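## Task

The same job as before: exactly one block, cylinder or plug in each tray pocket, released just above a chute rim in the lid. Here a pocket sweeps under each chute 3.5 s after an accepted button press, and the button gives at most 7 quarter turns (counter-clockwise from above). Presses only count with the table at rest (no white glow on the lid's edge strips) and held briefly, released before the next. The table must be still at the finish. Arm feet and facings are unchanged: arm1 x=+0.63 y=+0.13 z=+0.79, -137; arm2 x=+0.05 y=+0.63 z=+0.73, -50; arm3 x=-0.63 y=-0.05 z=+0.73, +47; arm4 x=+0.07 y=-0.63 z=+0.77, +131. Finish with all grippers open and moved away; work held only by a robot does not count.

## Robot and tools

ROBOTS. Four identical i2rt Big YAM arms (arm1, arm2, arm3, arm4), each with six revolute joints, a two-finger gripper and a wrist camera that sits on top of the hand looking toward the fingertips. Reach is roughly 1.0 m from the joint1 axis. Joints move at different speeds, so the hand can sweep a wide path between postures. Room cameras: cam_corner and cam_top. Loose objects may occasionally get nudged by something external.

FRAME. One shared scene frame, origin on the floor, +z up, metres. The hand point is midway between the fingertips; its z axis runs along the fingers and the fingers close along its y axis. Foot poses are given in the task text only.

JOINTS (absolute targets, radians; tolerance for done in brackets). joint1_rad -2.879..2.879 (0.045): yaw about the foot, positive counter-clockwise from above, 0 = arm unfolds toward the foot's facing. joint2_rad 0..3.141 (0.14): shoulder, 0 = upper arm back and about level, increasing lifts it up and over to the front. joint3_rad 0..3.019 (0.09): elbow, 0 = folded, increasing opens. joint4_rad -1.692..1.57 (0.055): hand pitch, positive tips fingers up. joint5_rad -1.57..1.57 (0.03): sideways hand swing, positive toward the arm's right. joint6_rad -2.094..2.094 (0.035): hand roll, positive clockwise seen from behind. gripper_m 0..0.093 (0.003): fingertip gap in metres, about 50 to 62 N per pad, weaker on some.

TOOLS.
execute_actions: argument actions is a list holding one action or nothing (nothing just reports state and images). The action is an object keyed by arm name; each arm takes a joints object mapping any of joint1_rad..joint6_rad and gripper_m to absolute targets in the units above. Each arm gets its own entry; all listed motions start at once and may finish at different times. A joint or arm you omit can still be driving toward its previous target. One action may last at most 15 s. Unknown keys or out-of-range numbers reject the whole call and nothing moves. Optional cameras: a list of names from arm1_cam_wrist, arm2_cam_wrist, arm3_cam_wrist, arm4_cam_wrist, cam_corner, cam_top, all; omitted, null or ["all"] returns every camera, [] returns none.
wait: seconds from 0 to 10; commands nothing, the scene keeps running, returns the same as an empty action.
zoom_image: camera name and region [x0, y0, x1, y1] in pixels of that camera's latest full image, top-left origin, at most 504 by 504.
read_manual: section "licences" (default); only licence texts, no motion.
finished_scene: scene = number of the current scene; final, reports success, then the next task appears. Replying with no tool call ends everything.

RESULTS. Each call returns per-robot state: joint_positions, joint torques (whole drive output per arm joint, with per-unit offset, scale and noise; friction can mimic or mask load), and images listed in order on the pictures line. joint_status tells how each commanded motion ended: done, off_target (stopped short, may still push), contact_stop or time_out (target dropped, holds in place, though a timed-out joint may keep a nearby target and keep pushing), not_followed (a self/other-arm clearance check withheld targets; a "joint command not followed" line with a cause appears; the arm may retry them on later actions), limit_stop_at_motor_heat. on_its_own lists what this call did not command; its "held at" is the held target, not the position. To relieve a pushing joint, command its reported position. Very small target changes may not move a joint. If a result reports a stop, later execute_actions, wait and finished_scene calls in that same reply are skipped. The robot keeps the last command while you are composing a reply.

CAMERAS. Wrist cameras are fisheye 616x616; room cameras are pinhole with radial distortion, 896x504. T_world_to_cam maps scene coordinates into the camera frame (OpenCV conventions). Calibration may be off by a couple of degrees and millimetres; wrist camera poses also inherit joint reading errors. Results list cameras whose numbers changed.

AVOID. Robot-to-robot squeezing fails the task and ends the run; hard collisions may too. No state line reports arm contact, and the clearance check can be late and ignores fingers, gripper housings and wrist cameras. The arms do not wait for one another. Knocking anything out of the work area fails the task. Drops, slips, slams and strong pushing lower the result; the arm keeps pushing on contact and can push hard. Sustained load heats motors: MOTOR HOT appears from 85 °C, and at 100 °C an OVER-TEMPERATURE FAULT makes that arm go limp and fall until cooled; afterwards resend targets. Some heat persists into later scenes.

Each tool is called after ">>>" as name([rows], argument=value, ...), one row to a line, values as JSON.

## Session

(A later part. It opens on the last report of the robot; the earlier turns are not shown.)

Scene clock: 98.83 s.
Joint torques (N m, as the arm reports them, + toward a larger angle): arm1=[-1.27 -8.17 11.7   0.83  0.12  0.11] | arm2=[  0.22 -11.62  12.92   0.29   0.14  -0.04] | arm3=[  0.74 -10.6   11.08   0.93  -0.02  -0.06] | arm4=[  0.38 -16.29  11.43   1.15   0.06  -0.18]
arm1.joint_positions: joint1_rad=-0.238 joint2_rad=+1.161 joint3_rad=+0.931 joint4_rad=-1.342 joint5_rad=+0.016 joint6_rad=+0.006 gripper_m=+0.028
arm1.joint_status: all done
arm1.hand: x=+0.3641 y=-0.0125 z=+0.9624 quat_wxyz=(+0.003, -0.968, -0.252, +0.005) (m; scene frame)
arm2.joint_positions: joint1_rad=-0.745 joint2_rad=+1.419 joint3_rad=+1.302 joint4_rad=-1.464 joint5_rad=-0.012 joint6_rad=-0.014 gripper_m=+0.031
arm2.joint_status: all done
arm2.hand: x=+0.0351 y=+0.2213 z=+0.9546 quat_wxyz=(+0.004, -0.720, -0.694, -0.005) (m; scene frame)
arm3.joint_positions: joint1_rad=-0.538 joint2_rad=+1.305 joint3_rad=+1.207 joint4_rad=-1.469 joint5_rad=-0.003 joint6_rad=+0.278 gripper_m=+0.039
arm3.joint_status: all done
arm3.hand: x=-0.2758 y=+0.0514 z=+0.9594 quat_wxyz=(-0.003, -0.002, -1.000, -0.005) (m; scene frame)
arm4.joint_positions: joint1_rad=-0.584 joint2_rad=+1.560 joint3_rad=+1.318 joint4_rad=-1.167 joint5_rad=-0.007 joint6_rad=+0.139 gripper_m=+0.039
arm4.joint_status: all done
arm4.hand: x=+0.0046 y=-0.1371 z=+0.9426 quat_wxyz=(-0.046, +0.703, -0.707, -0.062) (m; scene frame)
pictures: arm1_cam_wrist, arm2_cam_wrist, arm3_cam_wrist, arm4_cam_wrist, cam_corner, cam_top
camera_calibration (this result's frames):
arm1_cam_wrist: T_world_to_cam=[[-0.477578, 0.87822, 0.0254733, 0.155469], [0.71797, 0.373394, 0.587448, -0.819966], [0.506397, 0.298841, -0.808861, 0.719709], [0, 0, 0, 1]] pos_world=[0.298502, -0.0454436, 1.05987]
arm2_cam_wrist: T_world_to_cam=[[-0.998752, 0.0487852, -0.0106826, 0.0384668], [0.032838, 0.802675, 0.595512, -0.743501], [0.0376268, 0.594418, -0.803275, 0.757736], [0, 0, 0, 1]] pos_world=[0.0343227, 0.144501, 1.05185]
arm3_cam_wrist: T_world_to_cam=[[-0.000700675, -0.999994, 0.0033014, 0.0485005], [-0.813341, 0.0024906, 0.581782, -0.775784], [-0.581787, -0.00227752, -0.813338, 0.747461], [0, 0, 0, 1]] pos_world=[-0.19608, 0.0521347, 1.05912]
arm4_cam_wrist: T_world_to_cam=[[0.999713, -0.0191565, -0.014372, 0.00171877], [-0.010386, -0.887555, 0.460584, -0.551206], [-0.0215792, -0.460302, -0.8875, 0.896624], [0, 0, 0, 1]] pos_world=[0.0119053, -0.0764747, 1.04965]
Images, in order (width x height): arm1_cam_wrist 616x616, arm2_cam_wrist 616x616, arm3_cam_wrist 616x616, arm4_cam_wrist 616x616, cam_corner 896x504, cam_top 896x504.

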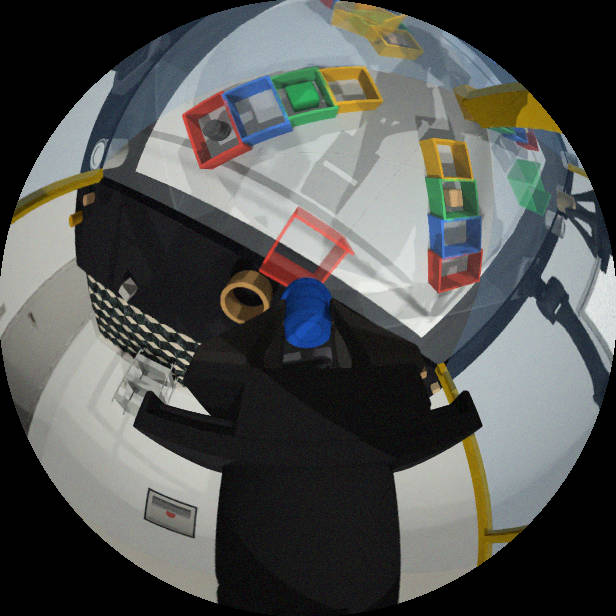

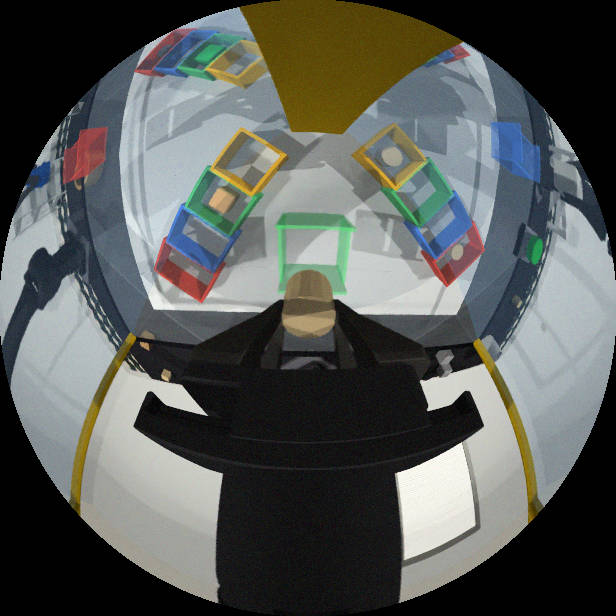

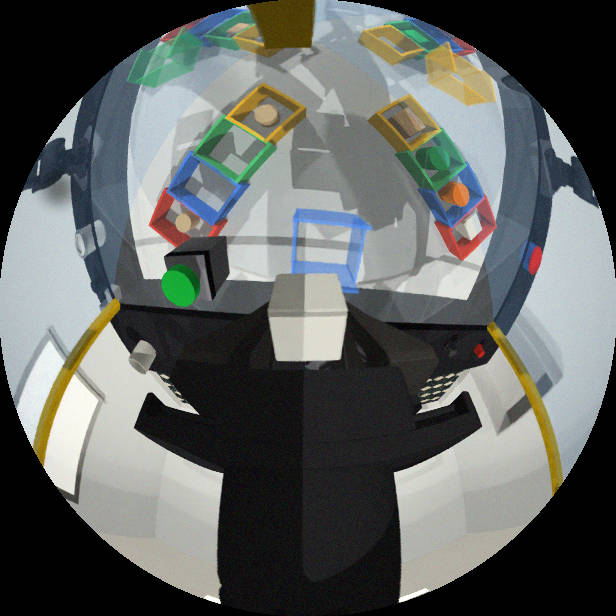

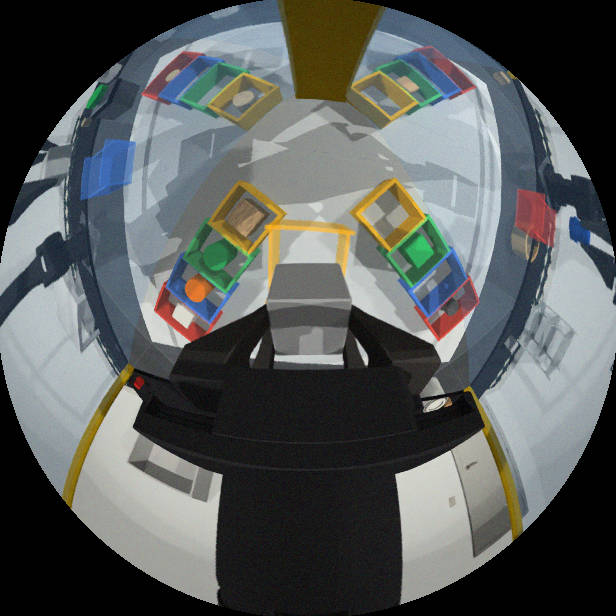

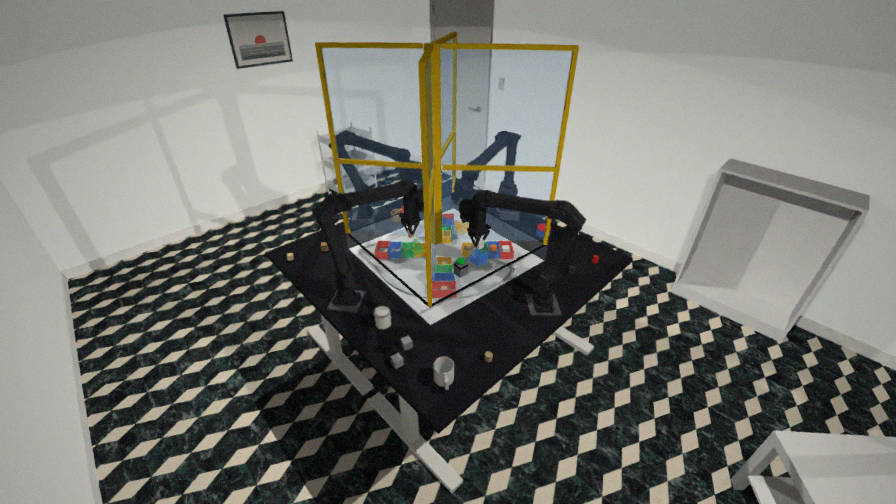

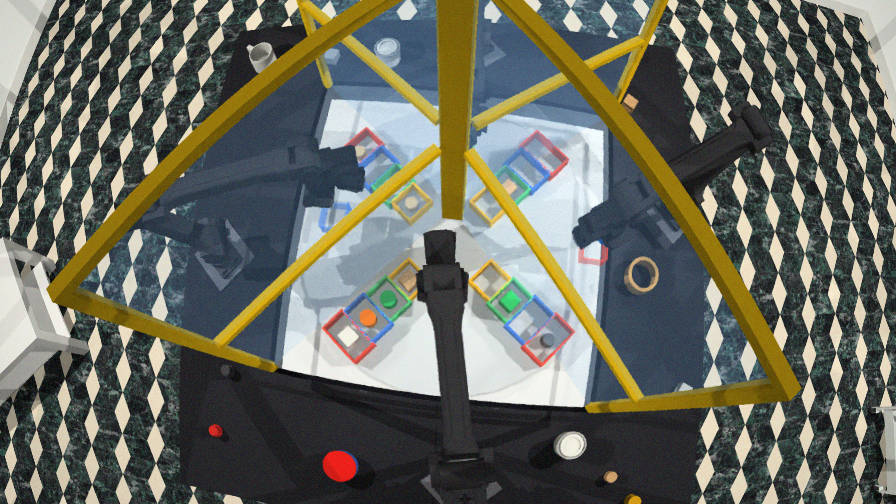

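>>> execute_actions([
  {"arm1":{"joints":{"joint3_rad":0.895,"joint4_rad":-1.285}},"arm2":{"joints":{"joint1_rad":-0.767,"joint3_rad":1.265,"joint4_rad":-1.4}},"arm3":{"joints":{"joint3_rad":1.41,"joint4_rad":-1.52,"joint6_rad":0.21}},"arm4":{"joints":{"joint4_rad":-1.1}}},
], cameras=[])

>>> execute_actions([
  {"arm3":{"joints":{"joint1_rad":-0.277,"joint2_rad":1.415}}},
])

Scene clock: 120.40 s.
Joint torques (N m, as the arm reports them, + toward a larger angle): arm1=[-1.34 -7.99  9.59  0.93  0.12  0.11] | arm2=[ -0.37 -11.62   8.97   0.57   0.14  -0.04] | arm3=[ 0.78 -9.83 11.31  0.33 -0.07 -0.11] | arm4=[  0.35 -15.9   11.52   1.3    0.1   -0.22]
arm1.joint_positions: joint1_rad=-0.238 joint2_rad=+1.159 joint3_rad=+0.890 joint4_rad=-1.300 joint5_rad=+0.016 joint6_rad=+0.006 gripper_m=+0.028
arm1.joint_status: all done
arm1.hand: x=+0.3671 y=-0.0110 z=+0.9476 quat_wxyz=(+0.003, -0.968, -0.252, +0.007) (m; scene frame)
arm2.joint_positions: joint1_rad=-0.758 joint2_rad=+1.419 joint3_rad=+1.270 joint4_rad=-1.409 joint5_rad=-0.012 joint6_rad=-0.014 gripper_m=+0.031
arm2.joint_status: all done
arm2.hand: x=+0.0293 y=+0.2174 z=+0.9428 quat_wxyz=(-0.004, -0.724, -0.690, +0.004) (m; scene frame)
arm3.joint_positions: joint1_rad=-0.538 joint2_rad=+1.298 joint3_rad=+1.367 joint4_rad=-1.509 joint5_rad=-0.003 joint6_rad=+0.220 gripper_m=+0.039
arm3.joint_status: all done
arm3.hand: x=-0.2479 y=+0.0590 z=+1.0249 quat_wxyz=(-0.065, +0.027, -0.997, -0.020) (m; scene frame)
arm4.joint_positions: joint1_rad=-0.584 joint2_rad=+1.560 joint3_rad=+1.318 joint4_rad=-1.120 joint5_rad=-0.007 joint6_rad=+0.139 gripper_m=+0.039
arm4.joint_status: all done
arm4.hand: x=+0.0031 y=-0.1259 z=+0.9447 quat_wxyz=(-0.060, +0.701, -0.706, -0.081) (m; scene frame)
pictures: none
No camera images: the call's "cameras" was empty. Leave "cameras" out to get every camera's image.

Scene clock: 121.50 s.
Joint torques (N m, as the arm reports them, + toward a larger angle): arm1=[-1.39 -8.02  9.62  0.94  0.12  0.11] | arm2=[ -0.17 -11.74   8.98   0.52   0.14  -0.02] | arm3=[  0.6  -12.91  11.03   0.1    0.05  -0.09] | arm4=[  1.17 -16.    11.64   1.32   0.11  -0.24]
arm1.joint_positions: joint1_rad=-0.238 joint2_rad=+1.159 joint3_rad=+0.890 joint4_rad=-1.300 joint5_rad=+0.016 joint6_rad=+0.006 gripper_m=+0.028
arm1.joint_status: not commanded
arm1.hand: x=+0.3671 y=-0.0110 z=+0.9476 quat_wxyz=(+0.003, -0.968, -0.252, +0.007) (m; scene frame)
arm2.joint_positions: joint1_rad=-0.758 joint2_rad=+1.419 joint3_rad=+1.270 joint4_rad=-1.409 joint5_rad=-0.012 joint6_rad=-0.014 gripper_m=+0.031
arm2.joint_status: not commanded
arm2.hand: x=+0.0293 y=+0.2174 z=+0.9428 quat_wxyz=(-0.004, -0.724, -0.690, +0.004) (m; scene frame)
arm3.joint_positions: joint1_rad=-0.265 joint2_rad=+1.426 joint3_rad=+1.367 joint4_rad=-1.510 joint5_rad=-0.005 joint6_rad=+0.218 gripper_m=+0.039
arm3.joint_status: all done
arm3.hand: x=-0.2760 y=+0.1681 z=+0.9761 quat_wxyz=(-0.002, +0.164, -0.986, -0.005) (m; scene frame)
arm4.joint_positions: joint1_rad=-0.584 joint2_rad=+1.560 joint3_rad=+1.318 joint4_rad=-1.120 joint5_rad=-0.007 joint6_rad=+0.139 gripper_m=+0.039
arm4.joint_status: not commanded
arm4.hand: x=+0.0031 y=-0.1259 z=+0.9447 quat_wxyz=(-0.060, +0.701, -0.706, -0.081) (m; scene frame)
pictures: arm1_cam_wrist, arm2_cam_wrist, arm3_cam_wrist, arm4_cam_wrist, cam_corner, cam_top
camera_calibration (this result's frames):
arm1_cam_wrist: T_world_to_cam=[[-0.477479, 0.878276, 0.0254136, 0.155918], [0.719731, 0.374367, 0.584668, -0.812083], [0.503986, 0.297457, -0.810875, 0.708543], [0, 0, 0, 1]] pos_world=[0.301834, -0.0436831, 1.04538]
arm2_cam_wrist: T_world_to_cam=[[-0.998044, 0.0616043, -0.0106469, 0.0298646], [0.0442428, 0.816307, 0.575922, -0.718024], [0.0441704, 0.574324, -0.817435, 0.768307], [0, 0, 0, 1]] pos_world=[0.0276371, 0.143031, 1.04189]
arm3_cam_wrist: T_world_to_cam=[[0.326261, -0.945274, 0.00324788, 0.246228], [-0.768945, -0.2634, 0.582532, -0.729723], [-0.549797, -0.192555, -0.812801, 0.801546], [0, 0, 0, 1]] pos_world=[-0.200764, 0.194886, 1.07578]
arm4_cam_wrist: T_world_to_cam=[[0.999607, -0.0181077, -0.0213889, 0.010222], [-0.00748584, -0.908016, 0.41887, -0.505351], [-0.0270062, -0.418545, -0.907794, 0.928028], [0, 0, 0, 1]] pos_world=[0.0110616, -0.07026, 1.05435]
Images, in order (width x height): arm1_cam_wrist 616x616, arm2_cam_wrist 616x616, arm3_cam_wrist 616x616, arm4_cam_wrist 616x616, cam_corner 896x504, cam_top 896x504.

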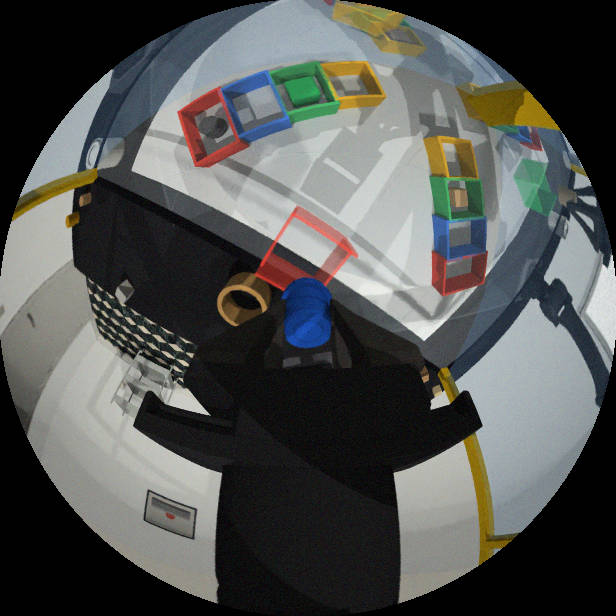

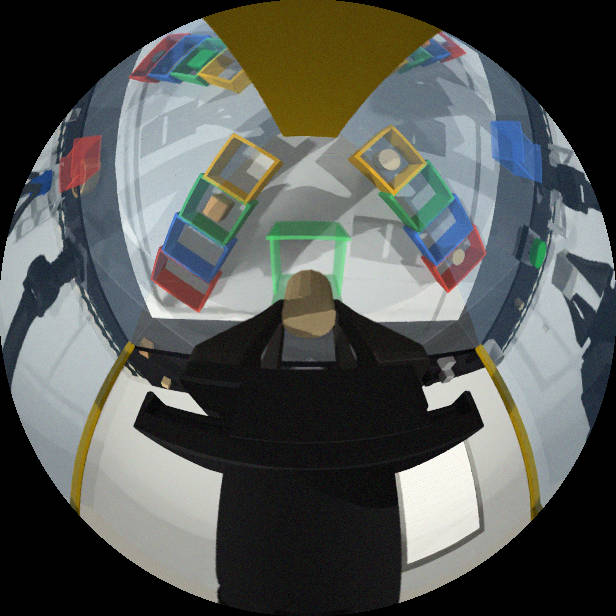

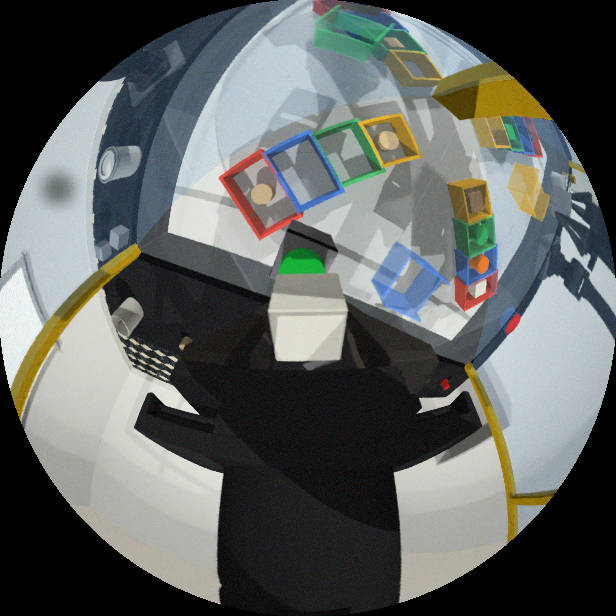

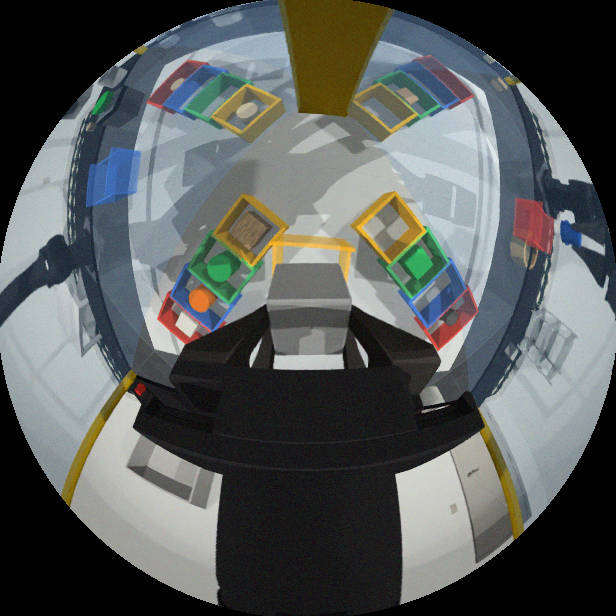

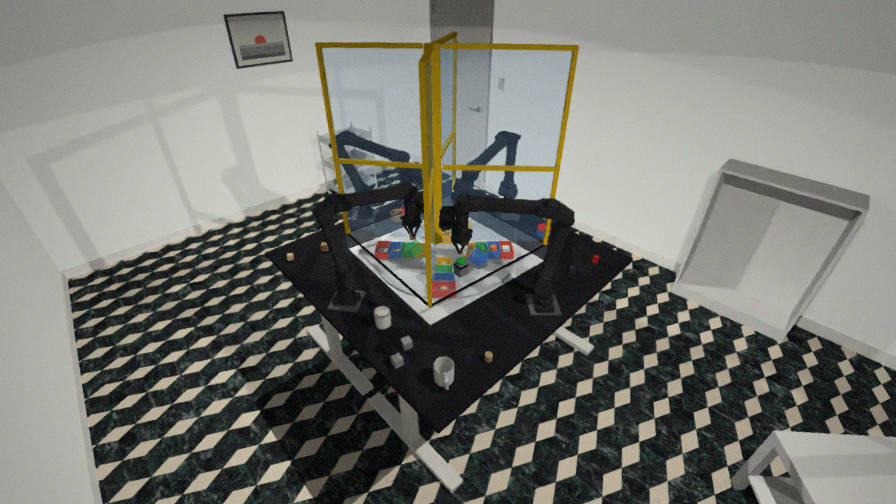

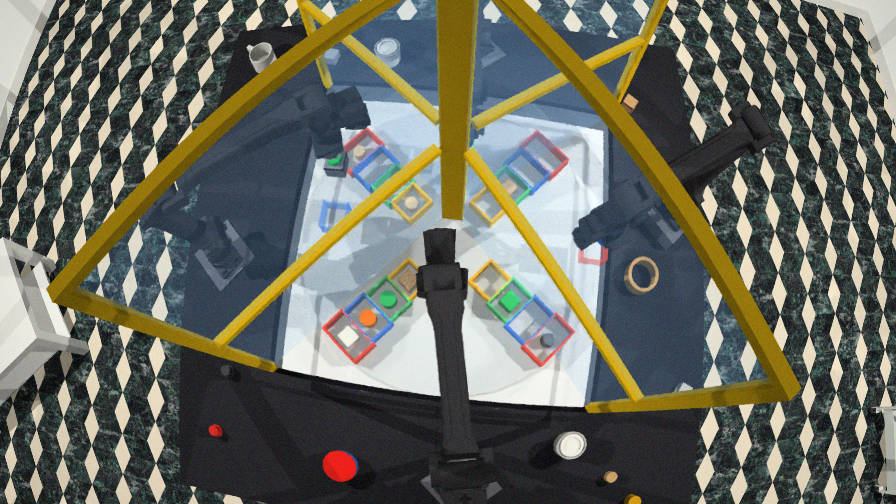

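>>> execute_actions([
  {"arm3":{"joints":{"joint6_rad":0.5}}},
], cameras=[])

>>> execute_actions([
  {"arm3":{"joints":{"joint2_rad":1.435,"joint3_rad":1.275,"joint4_rad":-1.395}}},
], cameras=["cam_corner"])

>>> execute_actions([
  {"arm3":{"joints":{"joint1_rad":-0.609,"joint2_rad":1.3,"joint6_rad":0.21}}},
], cameras=["cam_top"])

>>> execute_actions([
  {"arm3":{"joints":{"joint2_rad":1.32,"joint3_rad":1.167}}},
], cameras=["cam_top","arm3_cam_wrist"])

>>> wait(seconds=0.9)

Scene clock: 133.17 s.
Joint torques (N m, as the arm reports them, + toward a larger angle): arm1=[-1.36 -7.95  9.64  0.96  0.12  0.11] | arm2=[ -0.18 -11.51   8.97   0.55   0.14  -0.02] | arm3=[  0.62 -12.6   11.05   0.06   0.09   0.13] | arm4=[  0.69 -15.85  11.44   1.41   0.11  -0.18]
arm1.joint_positions: joint1_rad=-0.238 joint2_rad=+1.159 joint3_rad=+0.890 joint4_rad=-1.300 joint5_rad=+0.016 joint6_rad=+0.006 gripper_m=+0.028
arm1.joint_status: not commanded
arm1.hand: x=+0.3671 y=-0.0110 z=+0.9476 quat_wxyz=(+0.003, -0.968, -0.252, +0.007) (m; scene frame)
arm2.joint_positions: joint1_rad=-0.758 joint2_rad=+1.419 joint3_rad=+1.270 joint4_rad=-1.409 joint5_rad=-0.012 joint6_rad=-0.014 gripper_m=+0.031
arm2.joint_status: not commanded
arm2.hand: x=+0.0293 y=+0.2174 z=+0.9428 quat_wxyz=(-0.004, -0.724, -0.690, +0.004) (m; scene frame)
arm3.joint_positions: joint1_rad=-0.265 joint2_rad=+1.426 joint3_rad=+1.367 joint4_rad=-1.510 joint5_rad=-0.005 joint6_rad=+0.490 gripper_m=+0.039
arm3.joint_status: all done
arm3.hand: x=-0.2760 y=+0.1681 z=+0.9761 quat_wxyz=(-0.001, +0.029, -1.000, -0.005) (m; scene frame)
arm4.joint_positions: joint1_rad=-0.584 joint2_rad=+1.560 joint3_rad=+1.318 joint4_rad=-1.120 joint5_rad=-0.007 joint6_rad=+0.139 gripper_m=+0.039
arm4.joint_status: not commanded
arm4.hand: x=+0.0031 y=-0.1259 z=+0.9447 quat_wxyz=(-0.060, +0.701, -0.706, -0.081) (m; scene frame)
pictures: none
No camera images: the call's "cameras" was empty. Leave "cameras" out to get every camera's image.

Scene clock: 134.03 s.
Joint torques (N m, as the arm reports them, + toward a larger angle): arm1=[-1.28 -7.93  9.65  0.94  0.12  0.11] | arm2=[ -0.33 -11.65   8.92   0.54   0.16  -0.01] | arm3=[  0.32 -11.66   8.21   1.22   0.04   0.09] | arm4=[  0.44 -16.    11.4    1.38   0.07  -0.17]
arm1.joint_positions: joint1_rad=-0.238 joint2_rad=+1.159 joint3_rad=+0.890 joint4_rad=-1.300 joint5_rad=+0.016 joint6_rad=+0.006 gripper_m=+0.028
arm1.joint_status: not commanded
arm1.hand: x=+0.3671 y=-0.0110 z=+0.9476 quat_wxyz=(+0.003, -0.968, -0.252, +0.007) (m; scene frame)
arm2.joint_positions: joint1_rad=-0.758 joint2_rad=+1.419 joint3_rad=+1.270 joint4_rad=-1.409 joint5_rad=-0.012 joint6_rad=-0.014 gripper_m=+0.031
arm2.joint_status: not commanded
arm2.hand: x=+0.0293 y=+0.2174 z=+0.9428 quat_wxyz=(-0.004, -0.724, -0.690, +0.004) (m; scene frame)
arm3.joint_positions: joint1_rad=-0.265 joint2_rad=+1.432 joint3_rad=+1.273 joint4_rad=-1.412 joint5_rad=-0.005 joint6_rad=+0.491 gripper_m=+0.039
arm3.joint_status: all done
arm3.hand: x=-0.2777 y=+0.1671 z=+0.9382 quat_wxyz=(-0.001, +0.028, -1.000, -0.005) (m; scene frame)
arm4.joint_positions: joint1_rad=-0.584 joint2_rad=+1.560 joint3_rad=+1.318 joint4_rad=-1.120 joint5_rad=-0.007 joint6_rad=+0.139 gripper_m=+0.039
arm4.joint_status: not commanded
arm4.hand: x=+0.0031 y=-0.1259 z=+0.9447 quat_wxyz=(-0.060, +0.701, -0.706, -0.081) (m; scene frame)
pictures: cam_corner
Images, in order (width x height): cam_corner 896x504.

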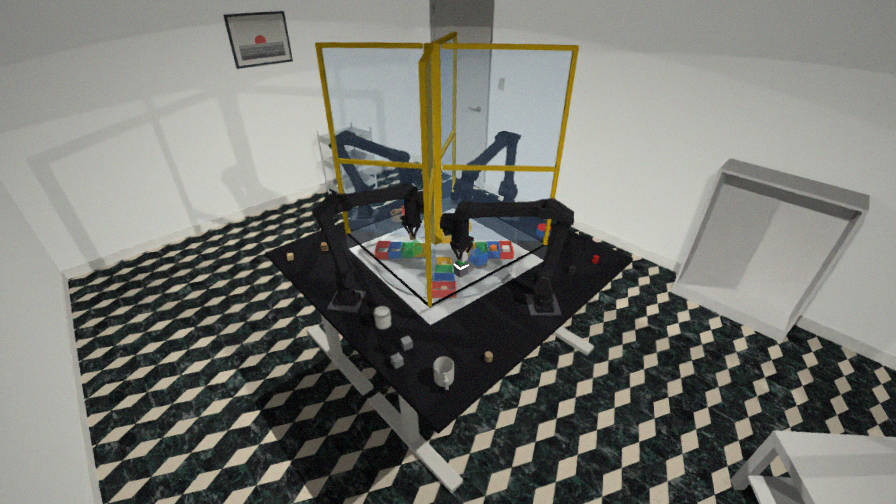

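Scene clock: 135.33 s.
Joint torques (N m, as the arm reports them, + toward a larger angle): arm1=[-1.35 -7.97  9.66  0.93  0.12  0.11] | arm2=[ -0.19 -11.85   9.     0.51   0.14  -0.02] | arm3=[ 1.93 -9.48  8.57  1.36 -0.08 -0.09] | arm4=[  0.36 -16.44  11.54   1.53   0.1   -0.2 ]
arm1.joint_positions: joint1_rad=-0.238 joint2_rad=+1.159 joint3_rad=+0.890 joint4_rad=-1.300 joint5_rad=+0.016 joint6_rad=+0.006 gripper_m=+0.028
arm1.joint_status: not commanded
arm1.hand: x=+0.3671 y=-0.0110 z=+0.9476 quat_wxyz=(+0.003, -0.968, -0.252, +0.007) (m; scene frame)
arm2.joint_positions: joint1_rad=-0.758 joint2_rad=+1.419 joint3_rad=+1.270 joint4_rad=-1.409 joint5_rad=-0.012 joint6_rad=-0.014 gripper_m=+0.031
arm2.joint_status: not commanded
arm2.hand: x=+0.0293 y=+0.2174 z=+0.9428 quat_wxyz=(-0.004, -0.724, -0.690, +0.004) (m; scene frame)
arm3.joint_positions: joint1_rad=-0.616 joint2_rad=+1.296 joint3_rad=+1.270 joint4_rad=-1.407 joint5_rad=-0.003 joint6_rad=+0.220 gripper_m=+0.039
arm3.joint_status: all done
arm3.hand: x=-0.2387 y=+0.0294 z=+0.9887 quat_wxyz=(-0.069, -0.012, -0.997, -0.018) (m; scene frame)
arm4.joint_positions: joint1_rad=-0.584 joint2_rad=+1.560 joint3_rad=+1.318 joint4_rad=-1.120 joint5_rad=-0.007 joint6_rad=+0.139 gripper_m=+0.039
arm4.joint_status: not commanded
arm4.hand: x=+0.0031 y=-0.1259 z=+0.9447 quat_wxyz=(-0.060, +0.701, -0.706, -0.081) (m; scene frame)
pictures: cam_top
Images, in order (width x height): cam_top 896x504.

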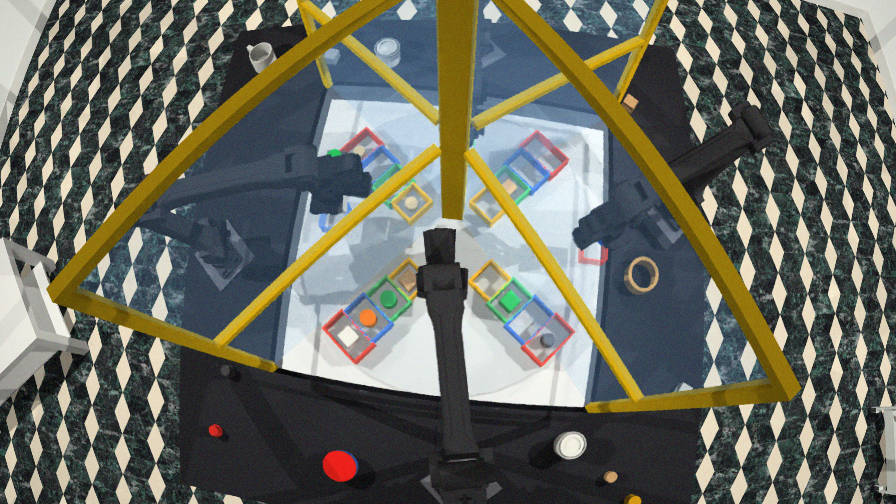

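Scene clock: 136.17 s.
Joint torques (N m, as the arm reports them, + toward a larger angle): arm1=[-1.26 -7.89  9.66  0.93  0.11  0.11] | arm2=[ -0.21 -11.65   8.99   0.54   0.13  -0.04] | arm3=[  1.84 -10.35   8.55   1.11  -0.1   -0.09] | arm4=[  0.44 -16.16  11.59   1.4    0.12  -0.19]
arm1.joint_positions: joint1_rad=-0.238 joint2_rad=+1.159 joint3_rad=+0.890 joint4_rad=-1.300 joint5_rad=+0.016 joint6_rad=+0.006 gripper_m=+0.028
arm1.joint_status: not commanded
arm1.hand: x=+0.3671 y=-0.0110 z=+0.9476 quat_wxyz=(+0.003, -0.968, -0.252, +0.007) (m; scene frame)
arm2.joint_positions: joint1_rad=-0.758 joint2_rad=+1.419 joint3_rad=+1.270 joint4_rad=-1.409 joint5_rad=-0.012 joint6_rad=-0.014 gripper_m=+0.031
arm2.joint_status: not commanded
arm2.hand: x=+0.0293 y=+0.2174 z=+0.9428 quat_wxyz=(-0.004, -0.724, -0.690, +0.004) (m; scene frame)
arm3.joint_positions: joint1_rad=-0.616 joint2_rad=+1.327 joint3_rad=+1.157 joint4_rad=-1.405 joint5_rad=-0.003 joint6_rad=+0.220 gripper_m=+0.039
arm3.joint_status: all done
arm3.hand: x=-0.2660 y=+0.0242 z=+0.9329 quat_wxyz=(+0.000, -0.012, -1.000, -0.004) (m; scene frame)
arm4.joint_positions: joint1_rad=-0.584 joint2_rad=+1.560 joint3_rad=+1.318 joint4_rad=-1.120 joint5_rad=-0.007 joint6_rad=+0.139 gripper_m=+0.039
arm4.joint_status: not commanded
arm4.hand: x=+0.0031 y=-0.1259 z=+0.9447 quat_wxyz=(-0.060, +0.701, -0.706, -0.081) (m; scene frame)
pictures: arm3_cam_wrist, cam_top
camera_calibration (this result's frames):
arm3_cam_wrist: T_world_to_cam=[[-0.0200948, -0.999784, 0.00534032, 0.0143033], [-0.809094, 0.0193994, 0.587359, -0.756813], [-0.587335, 0.00748201, -0.809309, 0.726132], [0, 0, 0, 1]] pos_world=[-0.185562, 0.023549, 1.03211]
Images, in order (width x height): arm3_cam_wrist 616x616, cam_top 896x504.

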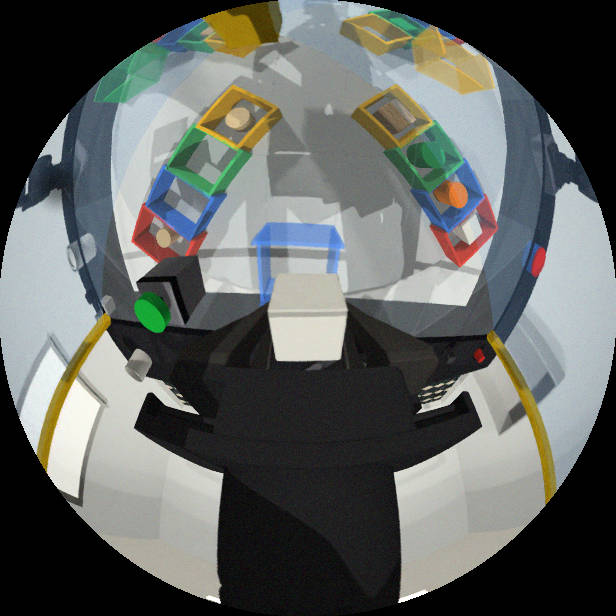

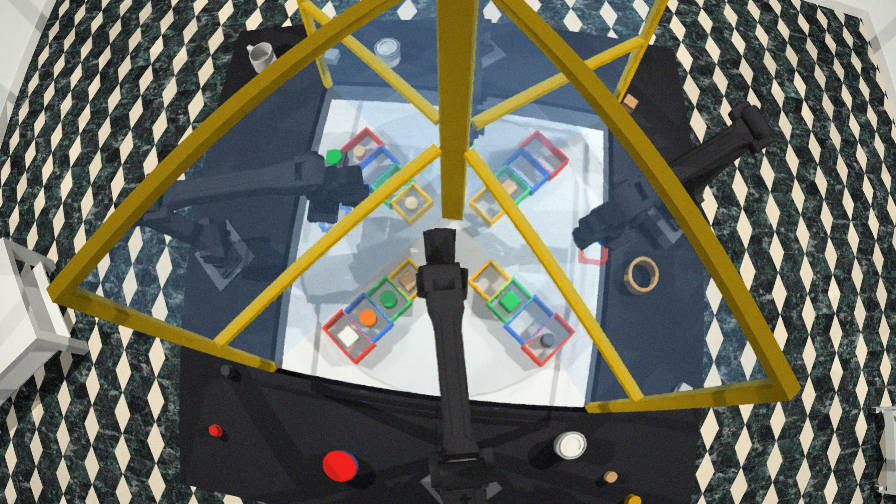

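Scene clock: 137.07 s.
Joint torques (N m, as the arm reports them, + toward a larger angle): arm1=[-1.36 -7.93  9.66  0.94  0.12  0.11] | arm2=[ -0.18 -11.68   8.93   0.55   0.14  -0.02] | arm3=[  1.83 -10.71   8.47   0.95  -0.1   -0.09] | arm4=[  0.71 -15.9   11.51   1.39   0.1   -0.16]
arm1.joint_positions: joint1_rad=-0.238 joint2_rad=+1.159 joint3_rad=+0.890 joint4_rad=-1.300 joint5_rad=+0.016 joint6_rad=+0.006 gripper_m=+0.028
arm1.joint_status: not commanded
arm1.hand: x=+0.3671 y=-0.0110 z=+0.9476 quat_wxyz=(+0.003, -0.968, -0.252, +0.007) (m; scene frame)
arm2.joint_positions: joint1_rad=-0.758 joint2_rad=+1.419 joint3_rad=+1.270 joint4_rad=-1.409 joint5_rad=-0.012 joint6_rad=-0.014 gripper_m=+0.031
arm2.joint_status: not commanded
arm2.hand: x=+0.0293 y=+0.2174 z=+0.9428 quat_wxyz=(-0.004, -0.724, -0.690, +0.004) (m; scene frame)
arm3.joint_positions: joint1_rad=-0.616 joint2_rad=+1.327 joint3_rad=+1.157 joint4_rad=-1.405 joint5_rad=-0.003 joint6_rad=+0.220 gripper_m=+0.039
arm3.joint_status: all done
arm3.hand: x=-0.2660 y=+0.0242 z=+0.9329 quat_wxyz=(+0.000, -0.012, -1.000, -0.004) (m; scene frame)
arm4.joint_positions: joint1_rad=-0.584 joint2_rad=+1.560 joint3_rad=+1.318 joint4_rad=-1.120 joint5_rad=-0.007 joint6_rad=+0.139 gripper_m=+0.039
arm4.joint_status: not commanded
arm4.hand: x=+0.0031 y=-0.1259 z=+0.9447 quat_wxyz=(-0.060, +0.701, -0.706, -0.081) (m; scene frame)
wait: 0.90 s; at rest by 0.27 s
pictures: arm1_cam_wrist, arm2_cam_wrist, arm3_cam_wrist, arm4_cam_wrist, cam_corner, cam_top
camera_calibration (this result's frames):
arm1_cam_wrist: T_world_to_cam=[[-0.477479, 0.878276, 0.0254136, 0.155918], [0.719731, 0.374367, 0.584668, -0.812083], [0.503986, 0.297457, -0.810875, 0.708543], [0, 0, 0, 1]] pos_world=[0.301834, -0.0436831, 1.04538]
arm2_cam_wrist: T_world_to_cam=[[-0.998044, 0.0616043, -0.0106469, 0.0298646], [0.0442428, 0.816307, 0.575922, -0.718024], [0.0441704, 0.574324, -0.817435, 0.768307], [0, 0, 0, 1]] pos_world=[0.0276371, 0.143031, 1.04189]
arm3_cam_wrist: T_world_to_cam=[[-0.0200948, -0.999784, 0.00534032, 0.0143033], [-0.809094, 0.0193994, 0.587359, -0.756813], [-0.587335, 0.00748201, -0.809309, 0.726132], [0, 0, 0, 1]] pos_world=[-0.185562, 0.023549, 1.03211]
arm4_cam_wrist: T_world_to_cam=[[0.999607, -0.0181077, -0.0213889, 0.010222], [-0.00748584, -0.908016, 0.41887, -0.505351], [-0.0270062, -0.418545, -0.907794, 0.928028], [0, 0, 0, 1]] pos_world=[0.0110616, -0.07026, 1.05435]
Images, in order (width x height): arm1_cam_wrist 616x616, arm2_cam_wrist 616x616, arm3_cam_wrist 616x616, arm4_cam_wrist 616x616, cam_corner 896x504, cam_top 896x504.

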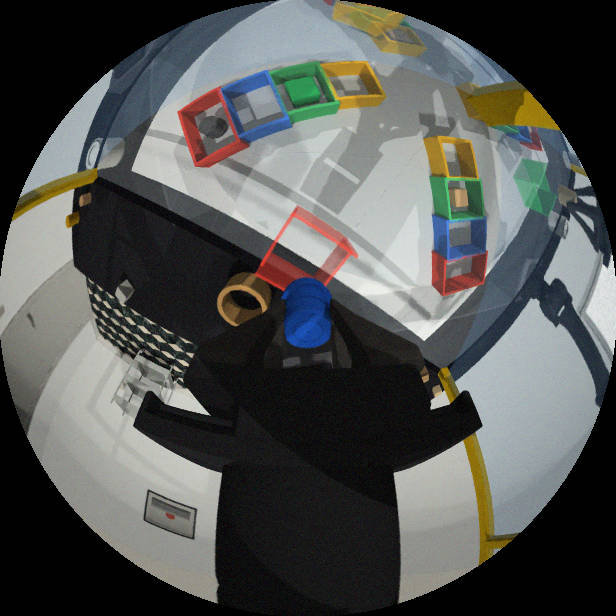

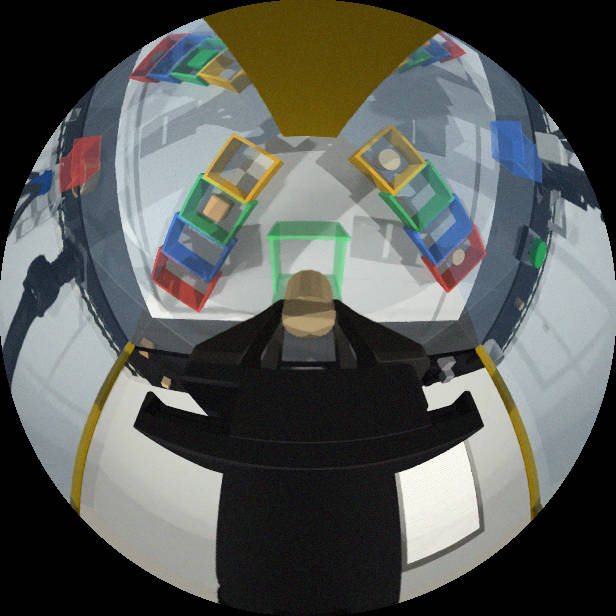

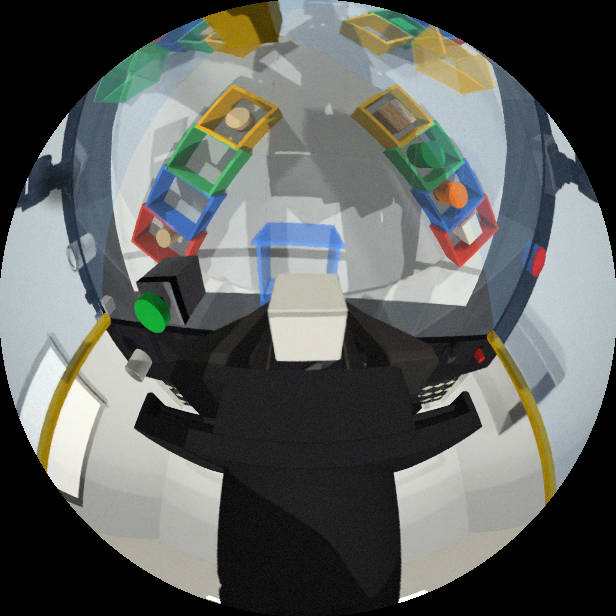

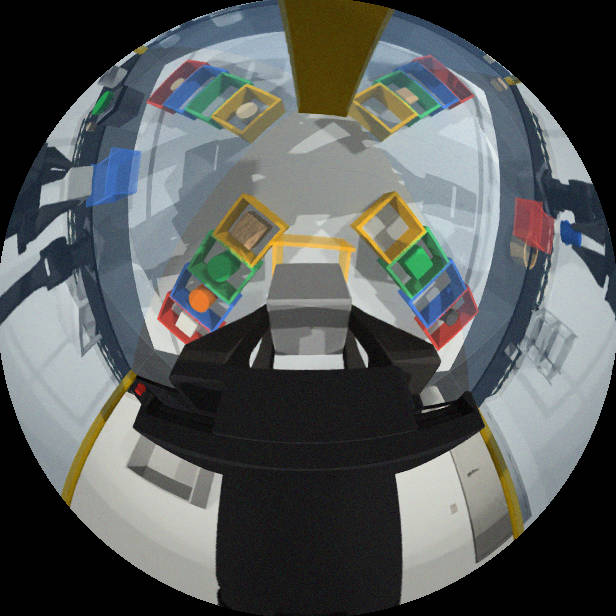

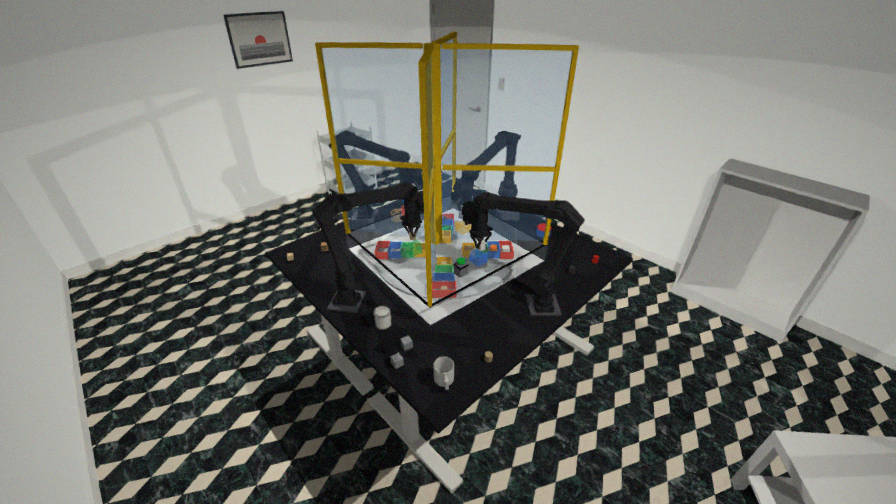

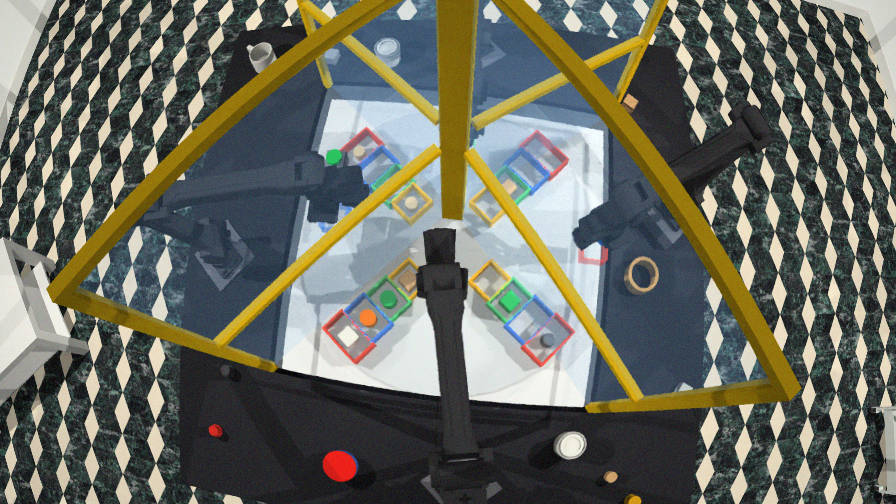

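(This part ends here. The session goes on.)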